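# Move spirit level from cable runway into lift's tool tray

## Task

Take the spirit level off the cable runway and set it in the tool tray hung on the scissor lift's guardrail so that all of it sits lower than the tray's rim. It must rest there by itself at the end, not held by the robot. It fails if the level drops lower than the lift platform, if the robot topples or is left leaning, or if anything is knocked onto the floor or out of the work area.

## Robot and tools

ROBOT. A Rainbow Robotics RB-Y1: a two-wheeled differential base (0.66 m long, 0.58 m wide, front edge 0.10 m ahead of the drive axle) with rear casters, a folding leg/torso, a head with head_camera, and left and right 7-joint arms, each with a parallel gripper and a wrist camera (left_wrist_camera, right_wrist_camera). Each arm is rated for 3 kg. Heavy loads held far forward can tip the robot over.

FRAMES. Base frame: origin on the floor between the drive wheels, x forward, y left, z up. The reported chest, left_hand and right_hand are in this frame. A hand point lies between its finger pads; the fingers point along its -z and close along its x. Printed hand positions get less exact at long reach. Odometry is the base frame at scene start, counted from wheel turns only, so wheel slip shows up as travel. Heading runs -3.142 to 3.142, positive to the left.

execute_actions. Argument "actions": a list holding one action, or empty to just read the state and images. An action may contain "base", "joints", "speeds", "min_time_s"; its motions begin together. "base" holds exactly one relative command, an offset from where the base last reported itself: {"translate_m": d} in metres, forward positive, range -3 to 3; or {"rotate_rad": d} in radians, left/counter-clockwise positive, range -3.2 to 3.2. No sideways driving. "joints" is a single dictionary naming any joints with absolute target angles (rad) or gripper openings (m). Ranges: torso_squat_rad 0 to 1.2 (more lowers the level chest), torso_shift_rad -0.3 to 0.6 (positive pushes hips forward), torso_pitch_rad -0.2 to 1.4 (positive leans forward), torso_yaw_rad -1.5 to 1.5 (positive left); shoulder_pitch -2.356 to 2.356 (0 hangs, negative raises forward); left_shoulder_roll_rad 0 to 3.141 and right_shoulder_roll_rad -3.141 to 0 (away from the body lifts outward); shoulder_yaw -2.094 to 2.094 (positive left, both arms); elbow -2.617 to 0.01 (negative bends); forearm_roll -3.141 to 3.141; wrist_pitch -1.57 to 1.919 (negative tips the hand forward); hand_roll -2.705 to 2.705; left_gripper_m and right_gripper_m 0 to 0.1 (pad gap); head_pan_rad -0.523 to 0.523; head_tilt_rad -0.35 to 1.57 (positive looks down). Torso combined limits: squat+shift <= 1.52; squat-shift+pitch <= 1.57; shift+0.5 pitch-0.4 squat <= 0.7; shift+0.3 pitch-0.5 squat <= 0.39; breaking one leaves commanded torso joints off_target. "speeds" can cap translate_m (0.05 to 0.4 m/s) or rotate_rad (0.1 to 1.509 rad/s); a base move needing over 8.667 s is refused. "min_time_s" (0.1 to 8) sets a floor on arm/head motion duration. Actions are capped at 15 s. "cameras" lists which images to return (omit or ["all"] for all, [] for none). Unknown keys or out-of-range numbers get the whole call refused with no motion. Joints left out of an action may keep pushing toward earlier targets.

wait: "seconds" 0 to 10; commands nothing, returns state and images. zoom_image: "camera" plus "region" [x0, y0, x1, y1] in pixels from the top-left, at most 504 by 504, on the latest full image. read_manual: optional "section" ("licences"), returns licence text only. finished_scene: "scene" number; ends the scene irreversibly and reports success, so the level must already rest on its own inside the tray.

RESULTS. base_status and joint_status describe how each motion ended. "done": reached target (for the base, wheels turned the commanded amount, slip included). "off_target": resting short, maybe still pushing. "contact_stop": torso or arm hit something firm; the whole torso group or that arm's group halts and forgets its targets. "time_out": took far too long. "stopped_with_arm": torso halted because an arm contact-stopped. "limit_stop_at_own_body": a guard halted motion before the arm met torso, head, leg or base; move them apart. "limit_stop_at_<name>": a built-in limit. "joint command not followed" with a "cause:" line: an arm's targets were withheld for self- or arm-to-arm collision; these joints show "not_followed" and may be retried later until fixed. on_its_own lists uncommanded parts; "held at" is a held target, not a measured position. After a stop, first back the arm away in its own action, then the torso. If both hands grip one object and the torso stops at once with nothing blocking, resend every arm joint at its reported value, then the torso command. A stop report in a call skips later motion calls in that same reply.

GRIPPING. Command an opening at least 0.005 m under the object's width; the resulting "off_target" is expected.

HAZARDS. The base keeps driving into furniture and may slide or push; a bent leg can reach beyond the front edge, and a leg pressing furniture can shove the robot back without odometry showing it. Never let arms strike or squeeze each other (grippers included), since this can end the run. Joint torque reaching its load limit (shoulders 64.4 N m, elbows 33.1, wrist joints 23, held weight counts) freezes the robot for 10 s. Motors heat while loaded: MOTOR HOT warns from 65 °C, and at 80 °C an OVER-TEMPERATURE FAULT brakes the arm ("limit_stop_at_motor_heat"); resend targets afterward. The robot holds its last command while you think, so long holds warm motors. Avoid drops, slips, slams, hard collisions and shoves; an object may occasionally get a small push from outside.

Each tool is called after "Call:" as a command line: name --argument value for each argument, lists and objects as JSON in quotes; but a table of rows of numbers goes row by row, as --pt "numbers of a row", without its own name.

## Session

Call:
execute_actions --actions '[]'

Scene clock: 0.00 s.
base_odometry: x=+0.000 y=+0.000 heading=+0.000 (m, m, rad; odometry frame)
base_status: not commanded
joint_positions: torso_squat_rad=+0.350 torso_shift_rad=+0.000 torso_pitch_rad=+0.001 torso_yaw_rad=+0.000 left_shoulder_pitch_rad=-0.012 left_shoulder_roll_rad=+0.046 left_shoulder_yaw_rad=+0.005 left_elbow_rad=-0.288 left_forearm_roll_rad=+0.030 left_wrist_pitch_rad=+0.032 left_hand_roll_rad=+0.031 left_gripper_m=+0.101 right_shoulder_pitch_rad=+0.045 right_shoulder_roll_rad=-0.020 right_shoulder_yaw_rad=+0.022 right_elbow_rad=-0.261 right_forearm_roll_rad=+0.006 right_wrist_pitch_rad=+0.003 right_hand_roll_rad=+0.040 right_gripper_m=+0.099 head_pan_rad=+0.001 head_tilt_rad=+0.400
joint_status: not commanded
chest: x=-0.2276 y=-0.0009 z=+1.2476 quat_wxyz=(+1.000, +0.001, +0.001, +0.000) (m; base frame)
left_hand: x=-0.0875 y=+0.2544 z=+0.5768 quat_wxyz=(+0.991, +0.019, -0.133, +0.028) (m; base frame)
right_hand: x=-0.1345 y=-0.2337 z=+0.5684 quat_wxyz=(+0.994, -0.011, -0.107, +0.028) (m; base frame)
pictures: head_camera, left_wrist_camera, right_wrist_camera
Images, in order (width x height): head_camera 896x504, left_wrist_camera 644x364, right_wrist_camera 644x364.

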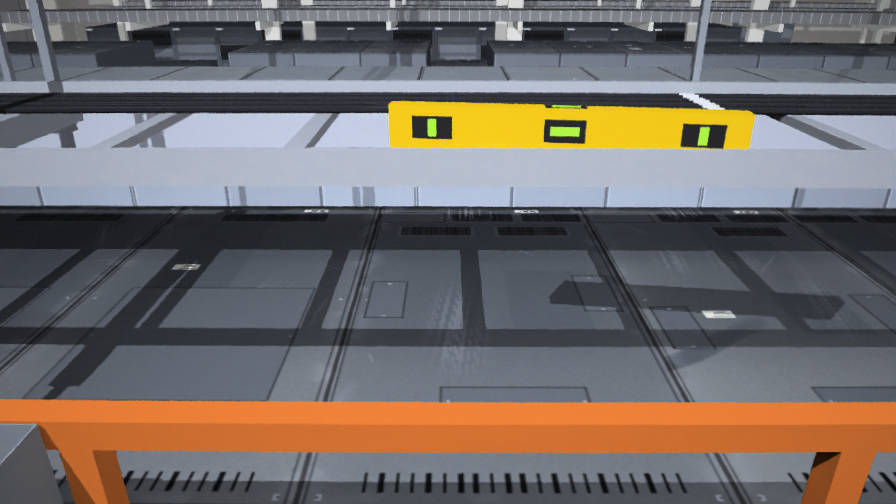

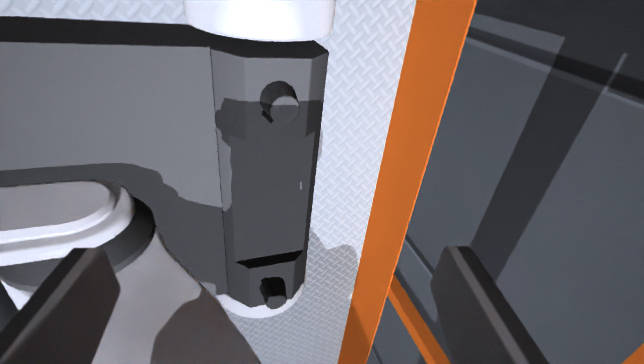

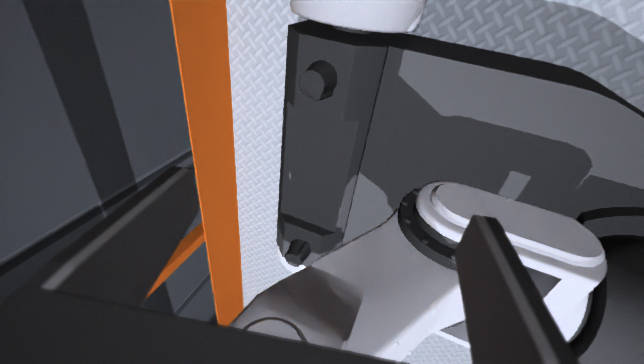

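Call:
execute_actions --actions '[{"joints":{"head_pan_rad":0.52,"head_tilt_rad":0.8,"torso_squat_rad":0}}]' --cameras '["head_camera"]'

Call:
execute_actions --actions '[{"joints":{"head_pan_rad":0,"head_tilt_rad":0.4}}]' --cameras '["head_camera"]'

Scene clock: 6.07 s.
base_odometry: x=+0.000 y=+0.000 heading=+0.000 (m, m, rad; odometry frame)
base_status: not commanded
joint_positions: torso_squat_rad=+0.000 torso_shift_rad=+0.000 torso_pitch_rad=+0.001 torso_yaw_rad=+0.000 left_shoulder_pitch_rad=-0.012 left_shoulder_roll_rad=+0.046 left_shoulder_yaw_rad=+0.005 left_elbow_rad=-0.288 left_forearm_roll_rad=+0.030 left_wrist_pitch_rad=+0.032 left_hand_roll_rad=+0.031 left_gripper_m=+0.101 right_shoulder_pitch_rad=+0.045 right_shoulder_roll_rad=-0.020 right_shoulder_yaw_rad=+0.022 right_elbow_rad=-0.261 right_forearm_roll_rad=+0.006 right_wrist_pitch_rad=+0.003 right_hand_roll_rad=+0.040 right_gripper_m=+0.099 head_pan_rad=+0.520 head_tilt_rad=+0.800
joint_status: all done
chest: x=-0.2275 y=-0.0009 z=+1.2899 quat_wxyz=(+1.000, +0.001, +0.001, +0.000) (m; base frame)
left_hand: x=-0.0875 y=+0.2544 z=+0.6191 quat_wxyz=(+0.991, +0.019, -0.133, +0.028) (m; base frame)
right_hand: x=-0.1346 y=-0.2338 z=+0.6107 quat_wxyz=(+0.994, -0.011, -0.107, +0.028) (m; base frame)
pictures: head_camera
Images, in order (width x height): head_camera 896x504.

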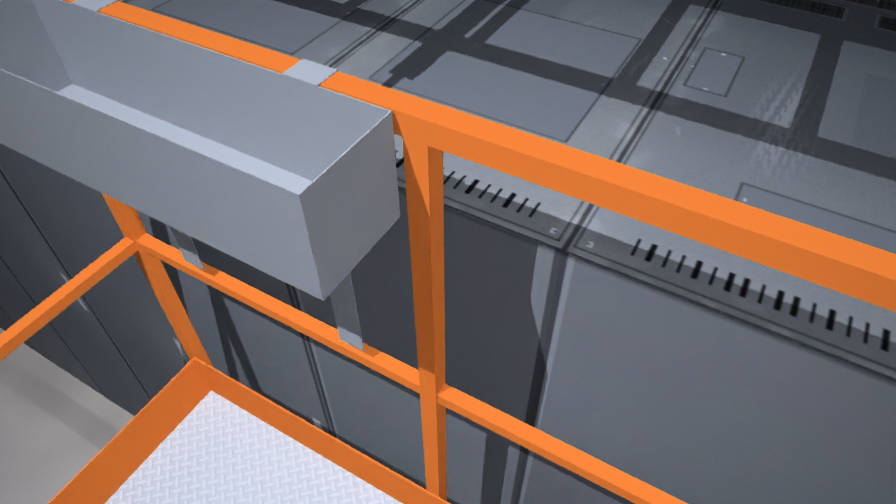

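Scene clock: 7.07 s.
base_odometry: x=+0.000 y=+0.000 heading=+0.000 (m, m, rad; odometry frame)
base_status: not commanded
joint_positions: torso_squat_rad=+0.000 torso_shift_rad=+0.000 torso_pitch_rad=+0.001 torso_yaw_rad=+0.000 left_shoulder_pitch_rad=-0.012 left_shoulder_roll_rad=+0.046 left_shoulder_yaw_rad=+0.005 left_elbow_rad=-0.288 left_forearm_roll_rad=+0.030 left_wrist_pitch_rad=+0.032 left_hand_roll_rad=+0.031 left_gripper_m=+0.101 right_shoulder_pitch_rad=+0.045 right_shoulder_roll_rad=-0.020 right_shoulder_yaw_rad=+0.022 right_elbow_rad=-0.261 right_forearm_roll_rad=+0.006 right_wrist_pitch_rad=+0.003 right_hand_roll_rad=+0.040 right_gripper_m=+0.099 head_pan_rad=+0.000 head_tilt_rad=+0.400
joint_status: all done
chest: x=-0.2275 y=-0.0009 z=+1.2899 quat_wxyz=(+1.000, +0.001, +0.001, +0.000) (m; base frame)
left_hand: x=-0.0875 y=+0.2544 z=+0.6191 quat_wxyz=(+0.991, +0.019, -0.133, +0.028) (m; base frame)
right_hand: x=-0.1346 y=-0.2338 z=+0.6107 quat_wxyz=(+0.994, -0.011, -0.107, +0.028) (m; base frame)
pictures: head_camera
Images, in order (width x height): head_camera 896x504.

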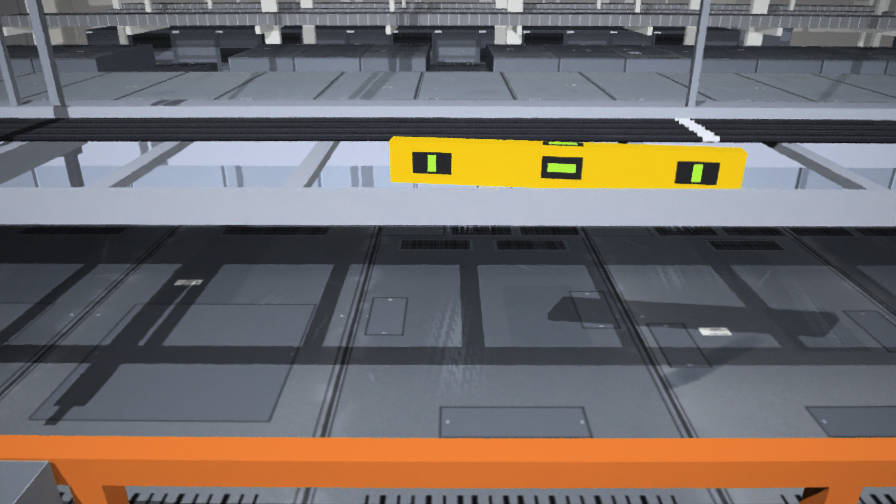

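Call:
execute_actions --actions '[{"joints":{"left_elbow_rad":-2.2,"left_shoulder_pitch_rad":-0.6,"left_wrist_pitch_rad":-1.0}}]' --cameras '[]'

Call:
execute_actions --actions '[{"joints":{"left_elbow_rad":-1.0,"left_shoulder_pitch_rad":-2.24,"left_shoulder_roll_rad":0.74,"left_shoulder_yaw_rad":-1.66,"left_forearm_roll_rad":0,"left_wrist_pitch_rad":-1.35,"left_hand_roll_rad":0.72,"left_gripper_m":0.08},"min_time_s":2}]' --cameras '["head_camera"]'

Scene clock: 55.83 s.
TORQUE FAULT: left_elbow_rad reached its load limit. The robot stopped for 10 seconds, dropped its targets and accepts commands again. The stop added 9.3 s to the call and to motion_time.
base_odometry: x=+0.000 y=+0.000 heading=+0.000 (m, m, rad; odometry frame)
base_status: not commanded
joint_positions: torso_squat_rad=+0.000 torso_shift_rad=+0.000 torso_pitch_rad=+0.002 torso_yaw_rad=+0.000 left_shoulder_pitch_rad=-0.249 left_shoulder_roll_rad=+0.046 left_shoulder_yaw_rad=+0.005 left_elbow_rad=-1.033 left_forearm_roll_rad=+0.030 left_wrist_pitch_rad=-0.389 left_hand_roll_rad=+0.031 left_gripper_m=+0.099 right_shoulder_pitch_rad=+0.045 right_shoulder_roll_rad=-0.020 right_shoulder_yaw_rad=+0.022 right_elbow_rad=-0.261 right_forearm_roll_rad=+0.006 right_wrist_pitch_rad=+0.003 right_hand_roll_rad=+0.040 right_gripper_m=+0.099 head_pan_rad=+0.000 head_tilt_rad=+0.400
joint_status: left_shoulder_pitch_rad torque_fault (moved -0.237 of -0.588); left_elbow_rad torque_fault (moved -0.745 of -1.912); left_wrist_pitch_rad torque_fault (moved -0.422 of -1.032)
on_its_own: left_shoulder_pitch_rad is held at -0.253, not at your -0.600, since a torque_fault; left_elbow_rad is held at -1.037, not at your -2.200, since a torque_fault; left_wrist_pitch_rad is held at -0.392, not at your -1.000, since a torque_fault
chest: x=-0.2270 y=-0.0008 z=+1.2899 quat_wxyz=(+1.000, +0.001, +0.001, +0.000) (m; base frame)
left_hand: x=+0.3316 y=+0.2022 z=+1.0221 quat_wxyz=(+0.676, -0.025, -0.736, -0.019) (m; base frame)
right_hand: x=-0.1347 y=-0.2338 z=+0.6107 quat_wxyz=(+0.994, -0.011, -0.106, +0.028) (m; base frame)
pictures: none
No camera images: the call's "cameras" was empty. Leave "cameras" out to get every camera's image.

not run: a stop came earlier in this reply.

Retract back, fold, then raise.

Call:
execute_actions --actions '[{"joints":{"left_shoulder_pitch_rad":0.7,"left_wrist_pitch_rad":-0.3}}]' --cameras '[]'

Call:
execute_actions --actions '[{"joints":{"left_elbow_rad":-2.5,"left_wrist_pitch_rad":-1.35}}]' --cameras '[]'

Call:
execute_actions --actions '[{"joints":{"left_shoulder_pitch_rad":-1.0,"left_shoulder_roll_rad":0.4,"left_elbow_rad":-2.0}}]' --cameras '[]'

Call:
execute_actions --actions '[{"joints":{"left_elbow_rad":-1.0,"left_shoulder_pitch_rad":-2.24,"left_shoulder_roll_rad":0.74,"left_shoulder_yaw_rad":-1.66,"left_forearm_roll_rad":0,"left_wrist_pitch_rad":-1.35,"left_hand_roll_rad":0.72,"left_gripper_m":0.08}}]' --cameras '["head_camera"]'

Scene clock: 68.93 s.
base_odometry: x=+0.000 y=+0.000 heading=+0.000 (m, m, rad; odometry frame)
base_status: not commanded
joint_positions: torso_squat_rad=+0.000 torso_shift_rad=+0.000 torso_pitch_rad=+0.001 torso_yaw_rad=+0.000 left_shoulder_pitch_rad=+0.700 left_shoulder_roll_rad=+0.046 left_shoulder_yaw_rad=+0.005 left_elbow_rad=-1.036 left_forearm_roll_rad=+0.030 left_wrist_pitch_rad=-0.300 left_hand_roll_rad=+0.031 left_gripper_m=+0.101 right_shoulder_pitch_rad=+0.045 right_shoulder_roll_rad=-0.020 right_shoulder_yaw_rad=+0.022 right_elbow_rad=-0.261 right_forearm_roll_rad=+0.006 right_wrist_pitch_rad=+0.003 right_hand_roll_rad=+0.040 right_gripper_m=+0.099 head_pan_rad=+0.000 head_tilt_rad=+0.400
joint_status: all done
on_its_own: left_elbow_rad is held at -1.037, not at your -2.200, since a torque_fault
chest: x=-0.2275 y=-0.0009 z=+1.2899 quat_wxyz=(+1.000, +0.001, +0.001, +0.000) (m; base frame)
left_hand: x=-0.1769 y=+0.3104 z=+0.7090 quat_wxyz=(+0.935, +0.082, -0.328, +0.103) (m; base frame)
right_hand: x=-0.1346 y=-0.2337 z=+0.6108 quat_wxyz=(+0.994, -0.011, -0.107, +0.028) (m; base frame)
pictures: none
No camera images: the call's "cameras" was empty. Leave "cameras" out to get every camera's image.

Scene clock: 72.93 s.
base_odometry: x=+0.000 y=+0.000 heading=+0.000 (m, m, rad; odometry frame)
base_status: not commanded
joint_positions: torso_squat_rad=+0.000 torso_shift_rad=+0.000 torso_pitch_rad=+0.001 torso_yaw_rad=+0.000 left_shoulder_pitch_rad=+0.700 left_shoulder_roll_rad=+0.046 left_shoulder_yaw_rad=+0.005 left_elbow_rad=-2.400 left_forearm_roll_rad=+0.030 left_wrist_pitch_rad=-1.227 left_hand_roll_rad=+0.031 left_gripper_m=+0.101 right_shoulder_pitch_rad=+0.045 right_shoulder_roll_rad=-0.020 right_shoulder_yaw_rad=+0.022 right_elbow_rad=-0.261 right_forearm_roll_rad=+0.006 right_wrist_pitch_rad=+0.003 right_hand_roll_rad=+0.040 right_gripper_m=+0.099 head_pan_rad=+0.000 head_tilt_rad=+0.400
joint_status: left_elbow_rad time_out (moved -1.364 of -1.464); left_wrist_pitch_rad time_out (moved -0.927 of -1.050)
on_its_own: left_elbow_rad is held at -2.400, not at your -2.500, since a time_out; left_wrist_pitch_rad is held at -1.227, not at your -1.350, since a time_out
chest: x=-0.2276 y=-0.0009 z=+1.2899 quat_wxyz=(+1.000, +0.001, +0.001, +0.000) (m; base frame)
left_hand: x=-0.0787 y=+0.2551 z=+1.3742 quat_wxyz=(+0.090, +0.085, -0.992, -0.034) (m; base frame)
right_hand: x=-0.1345 y=-0.2337 z=+0.6107 quat_wxyz=(+0.994, -0.011, -0.107, +0.028) (m; base frame)
pictures: none
joint command not followed: on one or more control steps a check withheld the commanded joint targets of the left arm, and it was not sent them on those steps.
cause: the commanded joint targets would bring two parts of the arm too close to each other (its shoulder and its fingers, with the joints from left_shoulder_roll_rad to left_hand_roll_rad between them); next, command targets that bring no two parts of the arm closer together.
No camera images: the call's "cameras" was empty. Leave "cameras" out to get every camera's image.

not run: a stop came earlier in this reply.

not run: a stop came earlier in this reply.

Call:
execute_actions --actions '[{"joints":{"left_shoulder_pitch_rad":-1.0,"left_shoulder_roll_rad":0.4,"left_elbow_rad":-2.0,"left_wrist_pitch_rad":-0.8}}]' --cameras '[]'

Call:
execute_actions --actions '[{"joints":{"left_elbow_rad":-1.0,"left_shoulder_pitch_rad":-2.24,"left_shoulder_roll_rad":0.74,"left_shoulder_yaw_rad":-1.66,"left_forearm_roll_rad":0,"left_wrist_pitch_rad":-1.35,"left_hand_roll_rad":0.72,"left_gripper_m":0.08}}]' --cameras '["head_camera"]'

Scene clock: 81.53 s.
base_odometry: x=+0.000 y=+0.000 heading=+0.000 (m, m, rad; odometry frame)
base_status: not commanded
joint_positions: torso_squat_rad=+0.000 torso_shift_rad=+0.000 torso_pitch_rad=+0.001 torso_yaw_rad=+0.000 left_shoulder_pitch_rad=-1.000 left_shoulder_roll_rad=+0.400 left_shoulder_yaw_rad=+0.005 left_elbow_rad=-2.000 left_forearm_roll_rad=+0.030 left_wrist_pitch_rad=-0.800 left_hand_roll_rad=+0.031 left_gripper_m=+0.101 right_shoulder_pitch_rad=+0.045 right_shoulder_roll_rad=-0.020 right_shoulder_yaw_rad=+0.022 right_elbow_rad=-0.261 right_forearm_roll_rad=+0.006 right_wrist_pitch_rad=+0.003 right_hand_roll_rad=+0.040 right_gripper_m=+0.099 head_pan_rad=+0.000 head_tilt_rad=+0.400
joint_status: all done
chest: x=-0.2276 y=-0.0009 z=+1.2899 quat_wxyz=(+1.000, +0.001, +0.001, +0.000) (m; base frame)
left_hand: x=-0.0528 y=+0.1184 z=+1.6619 quat_wxyz=(-0.316, -0.066, -0.929, -0.181) (m; base frame)
right_hand: x=-0.1345 y=-0.2337 z=+0.6107 quat_wxyz=(+0.994, -0.011, -0.107, +0.028) (m; base frame)
pictures: none
No camera images: the call's "cameras" was empty. Leave "cameras" out to get every camera's image.

Scene clock: 84.27 s.
base_odometry: x=+0.000 y=+0.000 heading=+0.000 (m, m, rad; odometry frame)
base_status: not commanded
joint_positions: torso_squat_rad=+0.000 torso_shift_rad=+0.000 torso_pitch_rad=+0.001 torso_yaw_rad=+0.000 left_shoulder_pitch_rad=-2.240 left_shoulder_roll_rad=+0.740 left_shoulder_yaw_rad=-1.660 left_elbow_rad=-1.000 left_forearm_roll_rad=+0.000 left_wrist_pitch_rad=-1.350 left_hand_roll_rad=+0.720 left_gripper_m=+0.080 right_shoulder_pitch_rad=+0.045 right_shoulder_roll_rad=-0.020 right_shoulder_yaw_rad=+0.022 right_elbow_rad=-0.261 right_forearm_roll_rad=+0.006 right_wrist_pitch_rad=+0.003 right_hand_roll_rad=+0.040 right_gripper_m=+0.099 head_pan_rad=+0.000 head_tilt_rad=+0.400
joint_status: all done
chest: x=-0.2277 y=-0.0009 z=+1.2899 quat_wxyz=(+1.000, +0.001, +0.001, +0.000) (m; base frame)
left_hand: x=+0.1134 y=-0.0991 z=+1.4933 quat_wxyz=(-0.030, -0.131, -0.437, -0.889) (m; base frame)
right_hand: x=-0.1345 y=-0.2337 z=+0.6108 quat_wxyz=(+0.994, -0.011, -0.107, +0.028) (m; base frame)
pictures: head_camera
Images, in order (width x height): head_camera 896x504.

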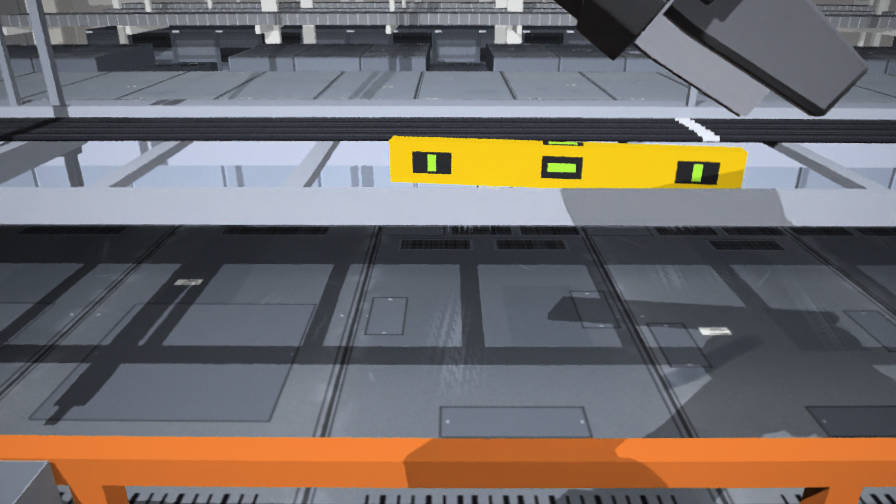

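Call:
execute_actions --actions '[{"joints":{"left_forearm_roll_rad":0.2,"left_wrist_pitch_rad":-1.15,"torso_shift_rad":0.3}}]' --cameras '["head_camera","left_wrist_camera"]'

Scene clock: 90.17 s.
base_odometry: x=+0.000 y=+0.000 heading=+0.000 (m, m, rad; odometry frame)
base_status: not commanded
joint_positions: torso_squat_rad=+0.000 torso_shift_rad=+0.300 torso_pitch_rad=+0.001 torso_yaw_rad=+0.000 left_shoulder_pitch_rad=-2.240 left_shoulder_roll_rad=+0.740 left_shoulder_yaw_rad=-1.660 left_elbow_rad=-1.000 left_forearm_roll_rad=+0.200 left_wrist_pitch_rad=-1.150 left_hand_roll_rad=+0.720 left_gripper_m=+0.080 right_shoulder_pitch_rad=+0.045 right_shoulder_roll_rad=-0.020 right_shoulder_yaw_rad=+0.022 right_elbow_rad=-0.261 right_forearm_roll_rad=+0.006 right_wrist_pitch_rad=+0.003 right_hand_roll_rad=+0.040 right_gripper_m=+0.099 head_pan_rad=+0.000 head_tilt_rad=+0.400
joint_status: all done
chest: x=-0.0208 y=-0.0009 z=+1.2587 quat_wxyz=(+1.000, +0.001, +0.001, +0.000) (m; base frame)
left_hand: x=+0.3336 y=-0.1320 z=+1.5143 quat_wxyz=(+0.021, -0.136, -0.550, -0.823) (m; base frame)
right_hand: x=+0.0723 y=-0.2337 z=+0.5795 quat_wxyz=(+0.994, -0.011, -0.107, +0.028) (m; base frame)
pictures: head_camera, left_wrist_camera
Images, in order (width x height): head_camera 896x504, left_wrist_camera 644x364.

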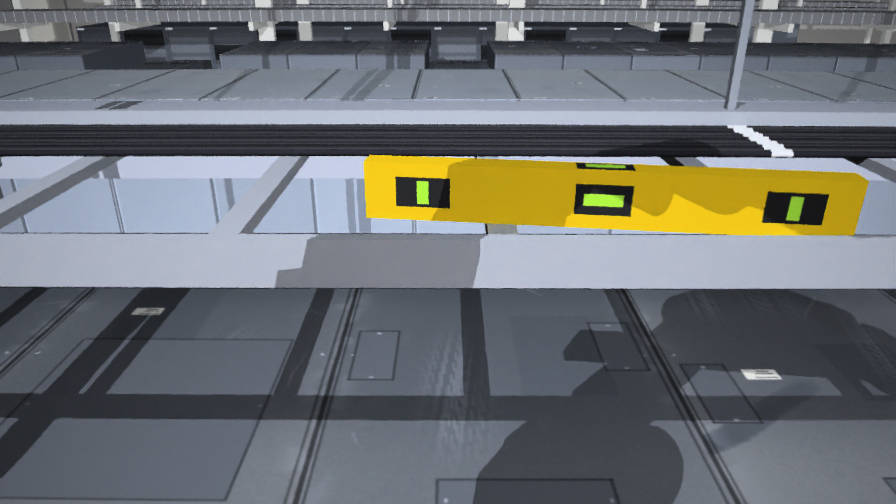

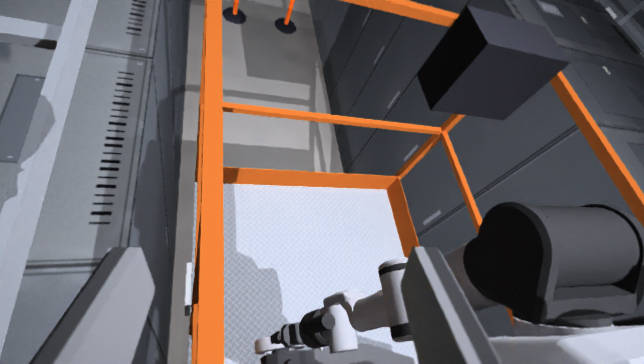

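Call:
execute_actions --actions '[{"joints":{"left_forearm_roll_rad":-0.25,"left_wrist_pitch_rad":-1.2,"torso_shift_rad":0.39,"head_tilt_rad":0.7}}]' --cameras '["head_camera","left_wrist_camera"]'

Scene clock: 96.50 s.
base_odometry: x=+0.000 y=+0.000 heading=+0.000 (m, m, rad; odometry frame)
base_status: not commanded
joint_positions: torso_squat_rad=+0.000 torso_shift_rad=+0.390 torso_pitch_rad=+0.001 torso_yaw_rad=+0.000 left_shoulder_pitch_rad=-2.240 left_shoulder_roll_rad=+0.740 left_shoulder_yaw_rad=-1.660 left_elbow_rad=-1.000 left_forearm_roll_rad=-0.250 left_wrist_pitch_rad=-1.200 left_hand_roll_rad=+0.720 left_gripper_m=+0.080 right_shoulder_pitch_rad=+0.045 right_shoulder_roll_rad=-0.020 right_shoulder_yaw_rad=+0.022 right_elbow_rad=-0.261 right_forearm_roll_rad=+0.006 right_wrist_pitch_rad=+0.003 right_hand_roll_rad=+0.040 right_gripper_m=+0.099 head_pan_rad=+0.000 head_tilt_rad=+0.700
joint_status: all done
chest: x=+0.0385 y=-0.0009 z=+1.2374 quat_wxyz=(+1.000, +0.001, +0.001, +0.000) (m; base frame)
left_hand: x=+0.4408 y=-0.0924 z=+1.4205 quat_wxyz=(-0.009, +0.008, -0.405, -0.914) (m; base frame)
right_hand: x=+0.1315 y=-0.2337 z=+0.5582 quat_wxyz=(+0.994, -0.011, -0.107, +0.028) (m; base frame)
pictures: head_camera, left_wrist_camera
Images, in order (width x height): head_camera 896x504, left_wrist_camera 644x364.

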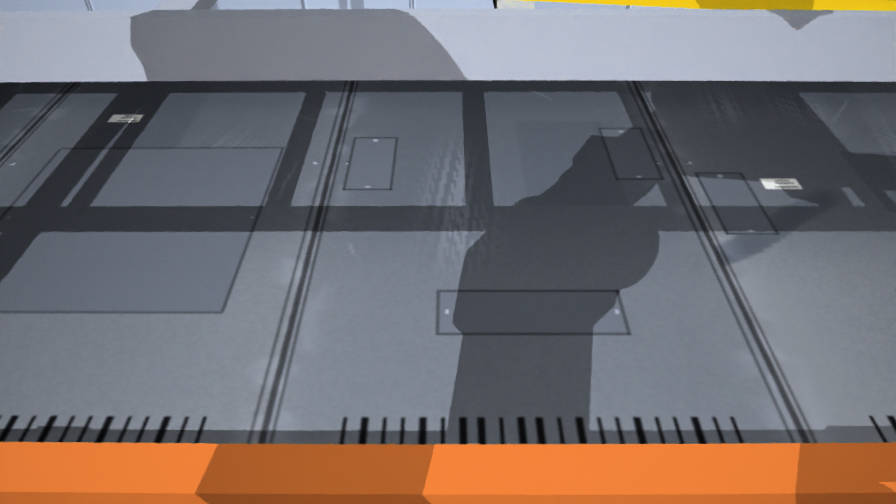

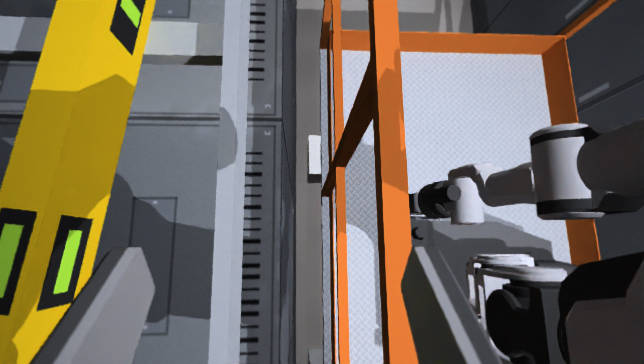

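Call:
execute_actions --actions '[{"base":{"translate_m":0.1},"speeds":{"translate_m":0.1},"joints":{"right_shoulder_pitch_rad":0.4,"head_tilt_rad":0.4}}]' --cameras '["head_camera","left_wrist_camera"]'

Scene clock: 102.33 s.
base_odometry: x=+0.100 y=+0.000 heading=+0.000 (m, m, rad; odometry frame)
base_status: done
joint_positions: torso_squat_rad=+0.000 torso_shift_rad=+0.390 torso_pitch_rad=+0.001 torso_yaw_rad=+0.000 left_shoulder_pitch_rad=-2.240 left_shoulder_roll_rad=+0.740 left_shoulder_yaw_rad=-1.660 left_elbow_rad=-1.000 left_forearm_roll_rad=-0.250 left_wrist_pitch_rad=-1.200 left_hand_roll_rad=+0.720 left_gripper_m=+0.080 right_shoulder_pitch_rad=+0.400 right_shoulder_roll_rad=-0.020 right_shoulder_yaw_rad=+0.022 right_elbow_rad=-0.261 right_forearm_roll_rad=+0.006 right_wrist_pitch_rad=+0.003 right_hand_roll_rad=+0.040 right_gripper_m=+0.099 head_pan_rad=+0.000 head_tilt_rad=+0.400
joint_status: all done
chest: x=+0.0385 y=-0.0009 z=+1.2374 quat_wxyz=(+1.000, +0.001, +0.001, +0.000) (m; base frame)
left_hand: x=+0.4408 y=-0.0924 z=+1.4204 quat_wxyz=(-0.009, +0.008, -0.405, -0.914) (m; base frame)
right_hand: x=-0.1239 y=-0.2296 z=+0.5699 quat_wxyz=(+0.998, -0.013, +0.061, -0.031) (m; base frame)
pictures: head_camera, left_wrist_camera
Images, in order (width x height): head_camera 896x504, left_wrist_camera 644x364.

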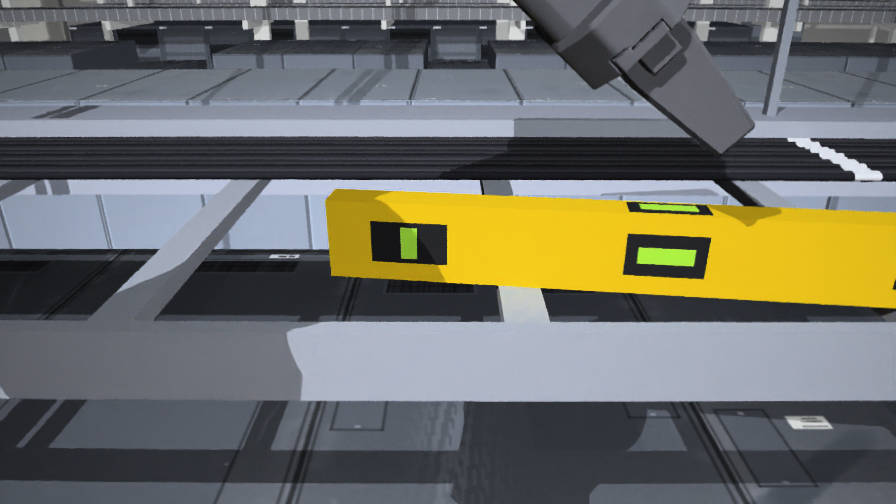

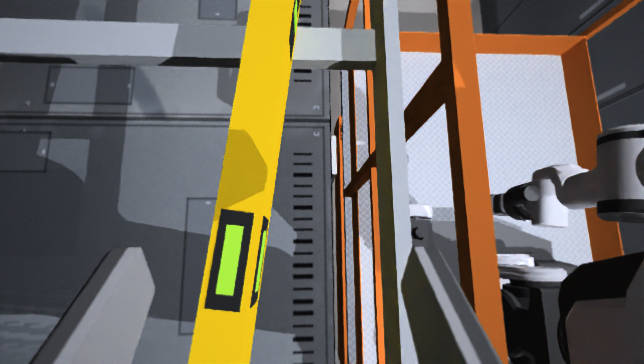

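Call:
execute_actions --actions '[{"joints":{"torso_squat_rad":0.395,"torso_shift_rad":0.466,"left_gripper_m":0.1}}]' --cameras '["head_camera","left_wrist_camera"]'

Scene clock: 109.83 s.
base_odometry: x=+0.100 y=+0.000 heading=+0.000 (m, m, rad; odometry frame)
base_status: not commanded
joint_positions: torso_squat_rad=+0.395 torso_shift_rad=+0.466 torso_pitch_rad=+0.001 torso_yaw_rad=+0.000 left_shoulder_pitch_rad=-2.240 left_shoulder_roll_rad=+0.740 left_shoulder_yaw_rad=-1.660 left_elbow_rad=-1.000 left_forearm_roll_rad=-0.250 left_wrist_pitch_rad=-1.200 left_hand_roll_rad=+0.720 left_gripper_m=+0.100 right_shoulder_pitch_rad=+0.400 right_shoulder_roll_rad=-0.020 right_shoulder_yaw_rad=+0.022 right_elbow_rad=-0.261 right_forearm_roll_rad=+0.006 right_wrist_pitch_rad=+0.003 right_hand_roll_rad=+0.040 right_gripper_m=+0.099 head_pan_rad=+0.000 head_tilt_rad=+0.400
joint_status: all done
chest: x=+0.0626 y=-0.0008 z=+1.1672 quat_wxyz=(+1.000, +0.001, +0.001, +0.000) (m; base frame)
left_hand: x=+0.4648 y=-0.0924 z=+1.3503 quat_wxyz=(-0.009, +0.008, -0.405, -0.914) (m; base frame)
right_hand: x=-0.0997 y=-0.2295 z=+0.4997 quat_wxyz=(+0.998, -0.013, +0.061, -0.031) (m; base frame)
pictures: head_camera, left_wrist_camera
Images, in order (width x height): head_camera 896x504, left_wrist_camera 644x364.

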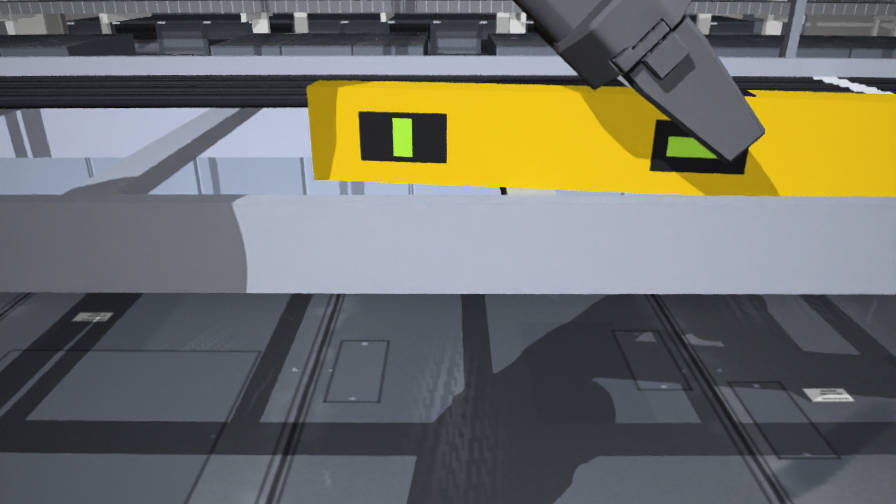

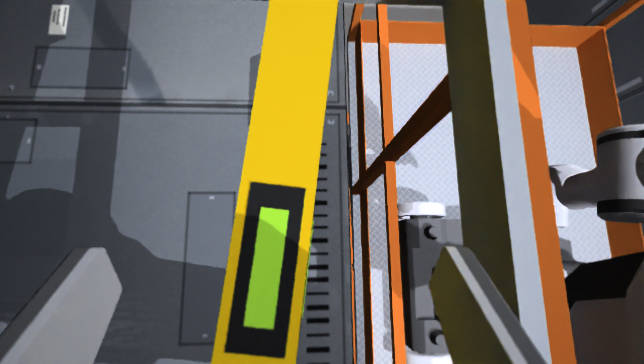

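Call:
execute_actions --actions '[{"joints":{"left_gripper_m":0.01}}]' --cameras '[]'

Call:
execute_actions --actions '[{"joints":{"torso_squat_rad":0,"torso_shift_rad":0.39}}]' --cameras '["head_camera"]'

Call:
execute_actions --actions '[{"joints":{"torso_shift_rad":0.1,"head_pan_rad":0.52,"head_tilt_rad":0.7}}]' --cameras '["head_camera"]'

Scene clock: 116.07 s.
base_odometry: x=+0.100 y=+0.000 heading=+0.000 (m, m, rad; odometry frame)
base_status: not commanded
joint_positions: torso_squat_rad=+0.395 torso_shift_rad=+0.466 torso_pitch_rad=+0.001 torso_yaw_rad=+0.000 left_shoulder_pitch_rad=-2.240 left_shoulder_roll_rad=+0.740 left_shoulder_yaw_rad=-1.660 left_elbow_rad=-1.000 left_forearm_roll_rad=-0.250 left_wrist_pitch_rad=-1.200 left_hand_roll_rad=+0.720 left_gripper_m=+0.022 right_shoulder_pitch_rad=+0.400 right_shoulder_roll_rad=-0.020 right_shoulder_yaw_rad=+0.022 right_elbow_rad=-0.261 right_forearm_roll_rad=+0.006 right_wrist_pitch_rad=+0.003 right_hand_roll_rad=+0.040 right_gripper_m=+0.099 head_pan_rad=+0.000 head_tilt_rad=+0.400
joint_status: left_gripper_m off_target (ended at +0.022, target +0.010)
chest: x=+0.0626 y=-0.0008 z=+1.1672 quat_wxyz=(+1.000, +0.001, +0.001, +0.000) (m; base frame)
left_hand: x=+0.4648 y=-0.0924 z=+1.3503 quat_wxyz=(-0.009, +0.008, -0.405, -0.914) (m; base frame)
right_hand: x=-0.0997 y=-0.2295 z=+0.4997 quat_wxyz=(+0.998, -0.013, +0.061, -0.031) (m; base frame)
pictures: none
No camera images: the call's "cameras" was empty. Leave "cameras" out to get every camera's image.

Scene clock: 118.20 s.
base_odometry: x=+0.100 y=+0.000 heading=+0.000 (m, m, rad; odometry frame)
base_status: not commanded
joint_positions: torso_squat_rad=+0.000 torso_shift_rad=+0.390 torso_pitch_rad=+0.001 torso_yaw_rad=+0.000 left_shoulder_pitch_rad=-2.240 left_shoulder_roll_rad=+0.740 left_shoulder_yaw_rad=-1.660 left_elbow_rad=-1.000 left_forearm_roll_rad=-0.250 left_wrist_pitch_rad=-1.200 left_hand_roll_rad=+0.720 left_gripper_m=+0.022 right_shoulder_pitch_rad=+0.400 right_shoulder_roll_rad=-0.020 right_shoulder_yaw_rad=+0.022 right_elbow_rad=-0.261 right_forearm_roll_rad=+0.006 right_wrist_pitch_rad=+0.003 right_hand_roll_rad=+0.040 right_gripper_m=+0.099 head_pan_rad=+0.000 head_tilt_rad=+0.400
joint_status: all done
chest: x=+0.0384 y=-0.0009 z=+1.2374 quat_wxyz=(+1.000, +0.001, +0.001, +0.000) (m; base frame)
left_hand: x=+0.4407 y=-0.0924 z=+1.4204 quat_wxyz=(-0.009, +0.008, -0.405, -0.914) (m; base frame)
right_hand: x=-0.1240 y=-0.2296 z=+0.5700 quat_wxyz=(+0.998, -0.013, +0.061, -0.031) (m; base frame)
pictures: head_camera
Images, in order (width x height): head_camera 896x504.

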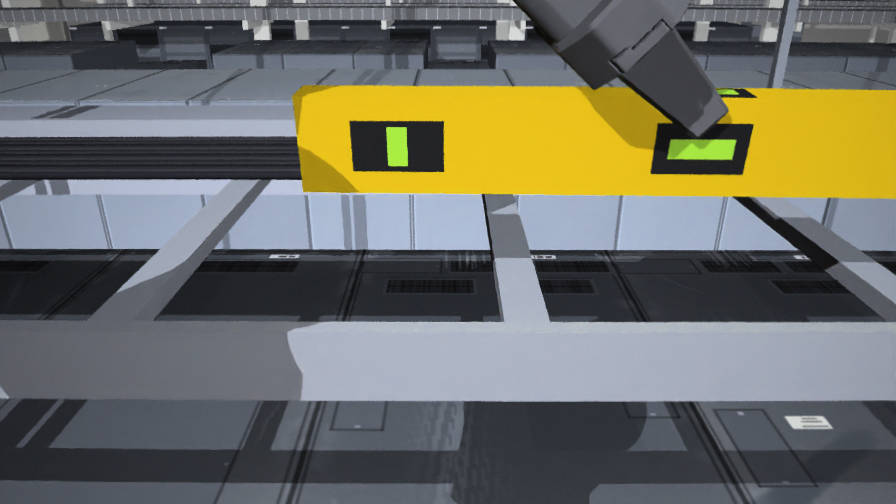

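Scene clock: 120.90 s.
base_odometry: x=+0.100 y=+0.000 heading=+0.000 (m, m, rad; odometry frame)
base_status: not commanded
joint_positions: torso_squat_rad=+0.000 torso_shift_rad=+0.100 torso_pitch_rad=+0.001 torso_yaw_rad=+0.000 left_shoulder_pitch_rad=-2.240 left_shoulder_roll_rad=+0.740 left_shoulder_yaw_rad=-1.660 left_elbow_rad=-1.000 left_forearm_roll_rad=-0.250 left_wrist_pitch_rad=-1.200 left_hand_roll_rad=+0.720 left_gripper_m=+0.022 right_shoulder_pitch_rad=+0.400 right_shoulder_roll_rad=-0.020 right_shoulder_yaw_rad=+0.022 right_elbow_rad=-0.261 right_forearm_roll_rad=+0.006 right_wrist_pitch_rad=+0.003 right_hand_roll_rad=+0.040 right_gripper_m=+0.099 head_pan_rad=+0.520 head_tilt_rad=+0.700
joint_status: all done
chest: x=-0.1578 y=-0.0009 z=+1.2864 quat_wxyz=(+1.000, +0.001, +0.001, +0.000) (m; base frame)
left_hand: x=+0.2444 y=-0.0925 z=+1.4695 quat_wxyz=(-0.009, +0.008, -0.405, -0.914) (m; base frame)
right_hand: x=-0.3201 y=-0.2296 z=+0.6190 quat_wxyz=(+0.998, -0.013, +0.061, -0.031) (m; base frame)
pictures: head_camera
Images, in order (width x height): head_camera 896x504.

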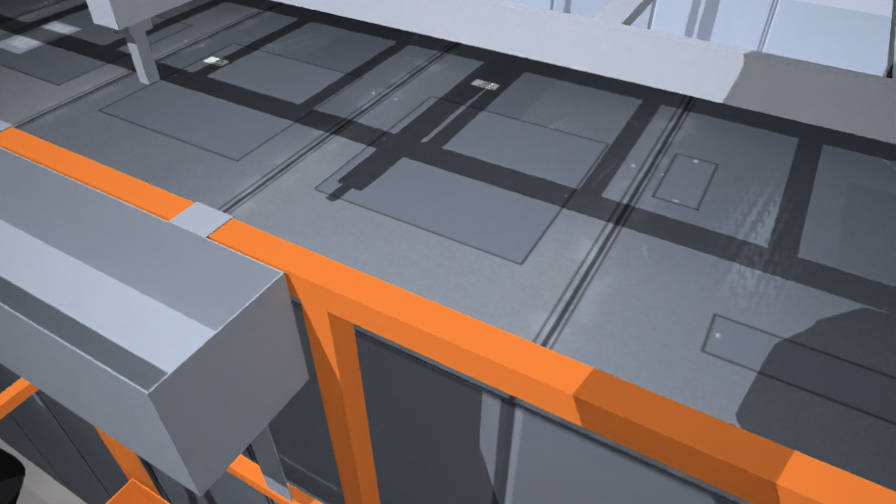

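Call:
execute_actions --actions '[{"joints":{"left_elbow_rad":-1.57,"left_shoulder_pitch_rad":0,"left_shoulder_roll_rad":1.9,"left_shoulder_yaw_rad":0,"left_forearm_roll_rad":-2.4,"left_wrist_pitch_rad":-1.57,"left_hand_roll_rad":0,"torso_shift_rad":0.0},"min_time_s":4}]' --cameras '["head_camera","left_wrist_camera"]'

Call:
execute_actions --actions '[{"joints":{"left_shoulder_roll_rad":1.57,"torso_shift_rad":0.1},"min_time_s":1.5}]' --cameras '["head_camera","left_wrist_camera"]'

Scene clock: 140.27 s.
base_odometry: x=+0.100 y=+0.000 heading=+0.000 (m, m, rad; odometry frame)
base_status: not commanded
joint_positions: torso_squat_rad=+0.000 torso_shift_rad=+0.000 torso_pitch_rad=+0.001 torso_yaw_rad=+0.000 left_shoulder_pitch_rad=+0.000 left_shoulder_roll_rad=+1.900 left_shoulder_yaw_rad=+0.000 left_elbow_rad=-1.570 left_forearm_roll_rad=-2.400 left_wrist_pitch_rad=-1.570 left_hand_roll_rad=+0.000 left_gripper_m=+0.022 right_shoulder_pitch_rad=+0.400 right_shoulder_roll_rad=-0.020 right_shoulder_yaw_rad=+0.022 right_elbow_rad=-0.261 right_forearm_roll_rad=+0.006 right_wrist_pitch_rad=+0.003 right_hand_roll_rad=+0.040 right_gripper_m=+0.099 head_pan_rad=+0.520 head_tilt_rad=+0.700
joint_status: all done
chest: x=-0.2276 y=-0.0009 z=+1.2899 quat_wxyz=(+1.000, +0.001, +0.001, +0.000) (m; base frame)
left_hand: x=+0.0595 y=+0.7209 z=+1.3775 quat_wxyz=(+0.000, +0.000, +0.548, -0.837) (m; base frame)
right_hand: x=-0.3900 y=-0.2296 z=+0.6225 quat_wxyz=(+0.998, -0.013, +0.061, -0.031) (m; base frame)
pictures: head_camera, left_wrist_camera
Images, in order (width x height): head_camera 896x504, left_wrist_camera 644x364.

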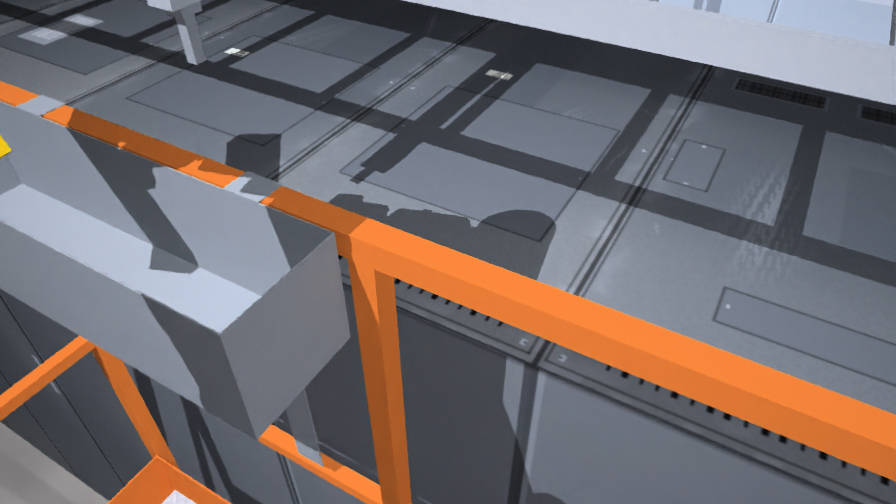

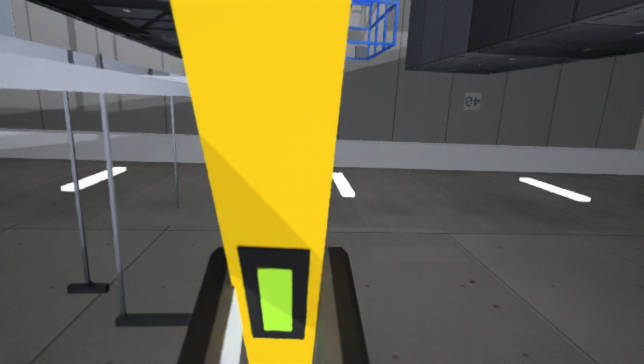

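Scene clock: 142.07 s.
base_odometry: x=+0.100 y=+0.000 heading=+0.000 (m, m, rad; odometry frame)
base_status: not commanded
joint_positions: torso_squat_rad=+0.000 torso_shift_rad=+0.100 torso_pitch_rad=+0.001 torso_yaw_rad=+0.000 left_shoulder_pitch_rad=+0.000 left_shoulder_roll_rad=+1.570 left_shoulder_yaw_rad=+0.000 left_elbow_rad=-1.570 left_forearm_roll_rad=-2.400 left_wrist_pitch_rad=-1.570 left_hand_roll_rad=+0.000 left_gripper_m=+0.022 right_shoulder_pitch_rad=+0.400 right_shoulder_roll_rad=-0.020 right_shoulder_yaw_rad=+0.022 right_elbow_rad=-0.261 right_forearm_roll_rad=+0.006 right_wrist_pitch_rad=+0.003 right_hand_roll_rad=+0.040 right_gripper_m=+0.099 head_pan_rad=+0.520 head_tilt_rad=+0.700
joint_status: all done
chest: x=-0.1577 y=-0.0009 z=+1.2864 quat_wxyz=(+1.000, +0.001, +0.001, +0.000) (m; base frame)
left_hand: x=+0.1293 y=+0.6963 z=+1.2111 quat_wxyz=(+0.000, +0.000, +0.403, -0.915) (m; base frame)
right_hand: x=-0.3202 y=-0.2296 z=+0.6190 quat_wxyz=(+0.998, -0.013, +0.061, -0.031) (m; base frame)
pictures: head_camera, left_wrist_camera
Images, in order (width x height): head_camera 896x504, left_wrist_camera 644x364.

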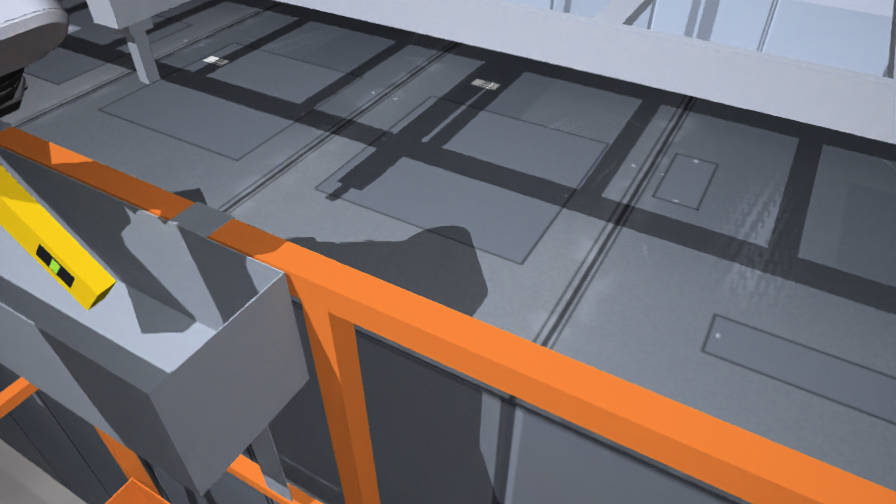

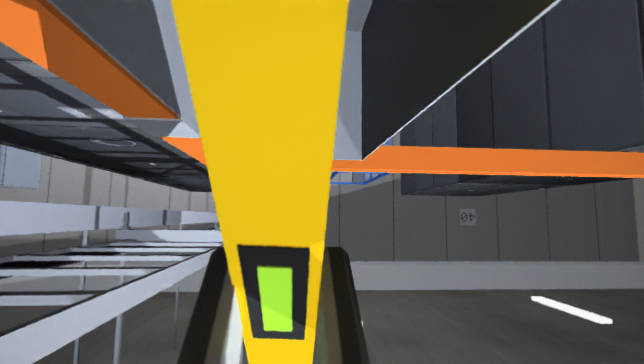

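Call:
execute_actions --actions '[{"joints":{"left_shoulder_roll_rad":2.2}}]' --cameras '[]'

Call:
execute_actions --actions '[{"joints":{"torso_shift_rad":-0.1,"left_forearm_roll_rad":0.74,"left_wrist_pitch_rad":1.57},"min_time_s":3}]' --cameras '[]'

Call:
execute_actions --actions '[{"joints":{"left_shoulder_roll_rad":1.57,"torso_shift_rad":0.1},"min_time_s":1.5}]' --cameras '["head_camera","left_wrist_camera"]'

Scene clock: 150.10 s.
base_odometry: x=+0.100 y=+0.000 heading=+0.000 (m, m, rad; odometry frame)
base_status: not commanded
joint_positions: torso_squat_rad=+0.000 torso_shift_rad=+0.100 torso_pitch_rad=+0.001 torso_yaw_rad=+0.000 left_shoulder_pitch_rad=+0.000 left_shoulder_roll_rad=+2.200 left_shoulder_yaw_rad=+0.000 left_elbow_rad=-1.570 left_forearm_roll_rad=-2.400 left_wrist_pitch_rad=-1.570 left_hand_roll_rad=+0.000 left_gripper_m=+0.022 right_shoulder_pitch_rad=+0.400 right_shoulder_roll_rad=-0.020 right_shoulder_yaw_rad=+0.022 right_elbow_rad=-0.261 right_forearm_roll_rad=+0.006 right_wrist_pitch_rad=+0.003 right_hand_roll_rad=+0.040 right_gripper_m=+0.099 head_pan_rad=+0.520 head_tilt_rad=+0.700
joint_status: all done
chest: x=-0.1577 y=-0.0009 z=+1.2864 quat_wxyz=(+1.000, +0.001, +0.001, +0.000) (m; base frame)
left_hand: x=+0.1297 y=+0.6963 z=+1.5220 quat_wxyz=(+0.000, +0.000, +0.667, -0.745) (m; base frame)
right_hand: x=-0.3202 y=-0.2296 z=+0.6190 quat_wxyz=(+0.998, -0.013, +0.061, -0.031) (m; base frame)
pictures: none
No camera images: the call's "cameras" was empty. Leave "cameras" out to get every camera's image.

Scene clock: 153.40 s.
base_odometry: x=+0.100 y=+0.000 heading=+0.000 (m, m, rad; odometry frame)
base_status: not commanded
joint_positions: torso_squat_rad=+0.000 torso_shift_rad=-0.100 torso_pitch_rad=+0.001 torso_yaw_rad=+0.000 left_shoulder_pitch_rad=+0.000 left_shoulder_roll_rad=+2.200 left_shoulder_yaw_rad=+0.000 left_elbow_rad=-1.570 left_forearm_roll_rad=+0.740 left_wrist_pitch_rad=+1.570 left_hand_roll_rad=+0.000 left_gripper_m=+0.022 right_shoulder_pitch_rad=+0.400 right_shoulder_roll_rad=-0.020 right_shoulder_yaw_rad=+0.022 right_elbow_rad=-0.261 right_forearm_roll_rad=+0.006 right_wrist_pitch_rad=+0.003 right_hand_roll_rad=+0.040 right_gripper_m=+0.099 head_pan_rad=+0.520 head_tilt_rad=+0.700
joint_status: all done
chest: x=-0.2975 y=-0.0009 z=+1.2864 quat_wxyz=(+1.000, +0.001, +0.001, +0.000) (m; base frame)
left_hand: x=-0.0102 y=+0.6963 z=+1.5224 quat_wxyz=(+0.745, +0.667, +0.000, +0.000) (m; base frame)
right_hand: x=-0.4599 y=-0.2296 z=+0.6190 quat_wxyz=(+0.998, -0.013, +0.061, -0.031) (m; base frame)
pictures: none
No camera images: the call's "cameras" was empty. Leave "cameras" out to get every camera's image.

Scene clock: 155.53 s.
base_odometry: x=+0.100 y=+0.000 heading=+0.000 (m, m, rad; odometry frame)
base_status: not commanded
joint_positions: torso_squat_rad=+0.000 torso_shift_rad=+0.100 torso_pitch_rad=+0.001 torso_yaw_rad=+0.000 left_shoulder_pitch_rad=+0.000 left_shoulder_roll_rad=+1.570 left_shoulder_yaw_rad=+0.000 left_elbow_rad=-1.570 left_forearm_roll_rad=+0.740 left_wrist_pitch_rad=+1.570 left_hand_roll_rad=+0.000 left_gripper_m=+0.022 right_shoulder_pitch_rad=+0.400 right_shoulder_roll_rad=-0.020 right_shoulder_yaw_rad=+0.022 right_elbow_rad=-0.261 right_forearm_roll_rad=+0.006 right_wrist_pitch_rad=+0.003 right_hand_roll_rad=+0.040 right_gripper_m=+0.099 head_pan_rad=+0.520 head_tilt_rad=+0.700
joint_status: all done
chest: x=-0.1577 y=-0.0009 z=+1.2864 quat_wxyz=(+1.000, +0.001, +0.001, +0.000) (m; base frame)
left_hand: x=+0.1293 y=+0.6966 z=+1.2113 quat_wxyz=(+0.915, +0.404, +0.000, +0.000) (m; base frame)
right_hand: x=-0.3202 y=-0.2296 z=+0.6190 quat_wxyz=(+0.998, -0.013, +0.061, -0.031) (m; base frame)
pictures: head_camera, left_wrist_camera
Images, in order (width x height): head_camera 896x504, left_wrist_camera 644x364.

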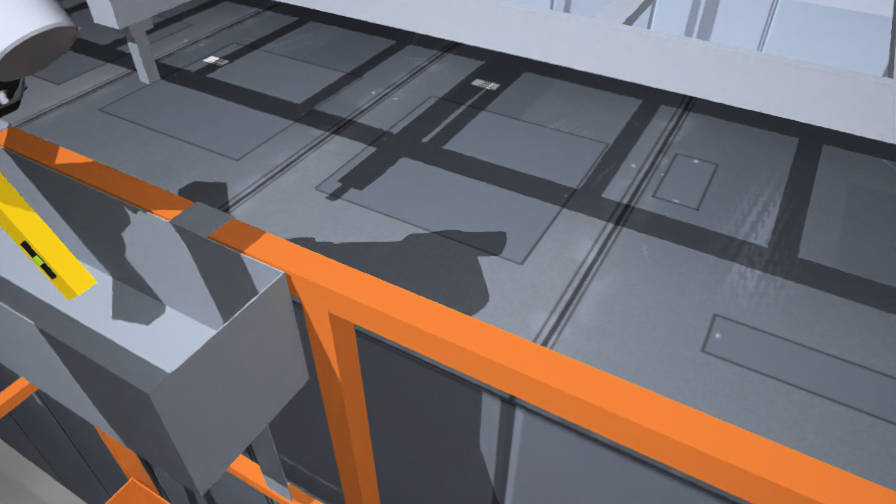

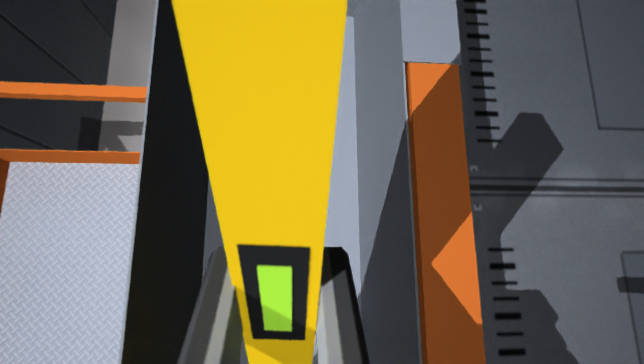

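Call:
execute_actions --actions '[{"joints":{"left_forearm_roll_rad":1.35},"min_time_s":1.5}]' --cameras '["head_camera","left_wrist_camera"]'

Scene clock: 161.97 s.
base_odometry: x=+0.100 y=+0.000 heading=+0.000 (m, m, rad; odometry frame)
base_status: not commanded
joint_positions: torso_squat_rad=+0.000 torso_shift_rad=+0.100 torso_pitch_rad=+0.001 torso_yaw_rad=+0.000 left_shoulder_pitch_rad=+0.000 left_shoulder_roll_rad=+1.570 left_shoulder_yaw_rad=+0.000 left_elbow_rad=-1.570 left_forearm_roll_rad=+1.350 left_wrist_pitch_rad=+1.570 left_hand_roll_rad=+0.000 left_gripper_m=+0.022 right_shoulder_pitch_rad=+0.400 right_shoulder_roll_rad=-0.020 right_shoulder_yaw_rad=+0.022 right_elbow_rad=-0.261 right_forearm_roll_rad=+0.006 right_wrist_pitch_rad=+0.003 right_hand_roll_rad=+0.040 right_gripper_m=+0.099 head_pan_rad=+0.520 head_tilt_rad=+0.700
joint_status: all done
chest: x=-0.1577 y=-0.0009 z=+1.2864 quat_wxyz=(+1.000, +0.001, +0.001, +0.000) (m; base frame)
left_hand: x=+0.1293 y=+0.5769 z=+1.1417 quat_wxyz=(+0.994, +0.111, +0.000, +0.000) (m; base frame)
right_hand: x=-0.3202 y=-0.2296 z=+0.6190 quat_wxyz=(+0.998, -0.013, +0.061, -0.031) (m; base frame)
pictures: head_camera, left_wrist_camera
Images, in order (width x height): head_camera 896x504, left_wrist_camera 644x364.

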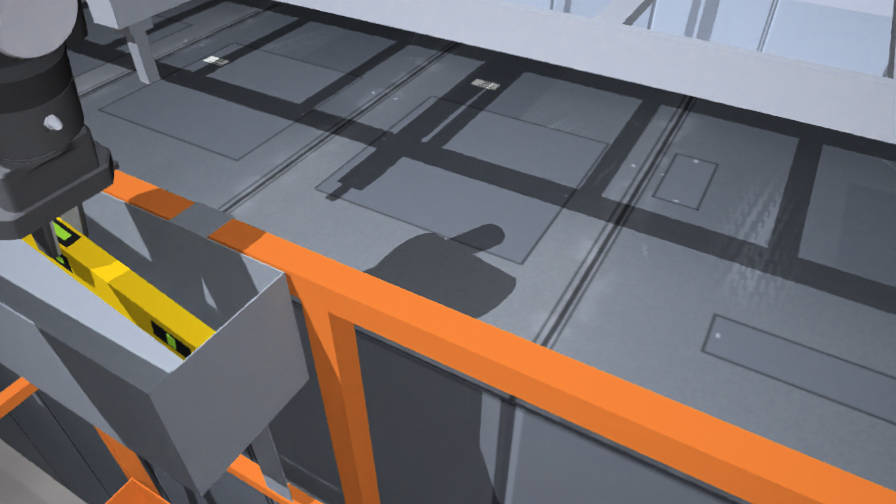

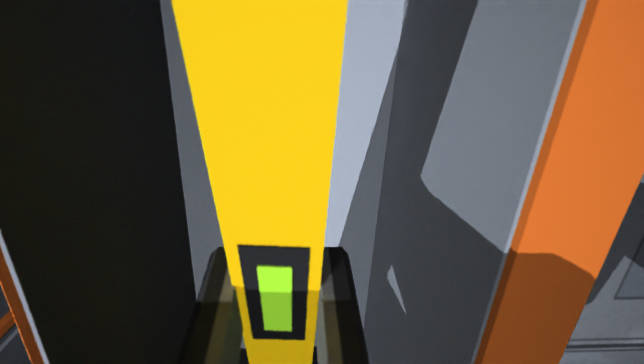

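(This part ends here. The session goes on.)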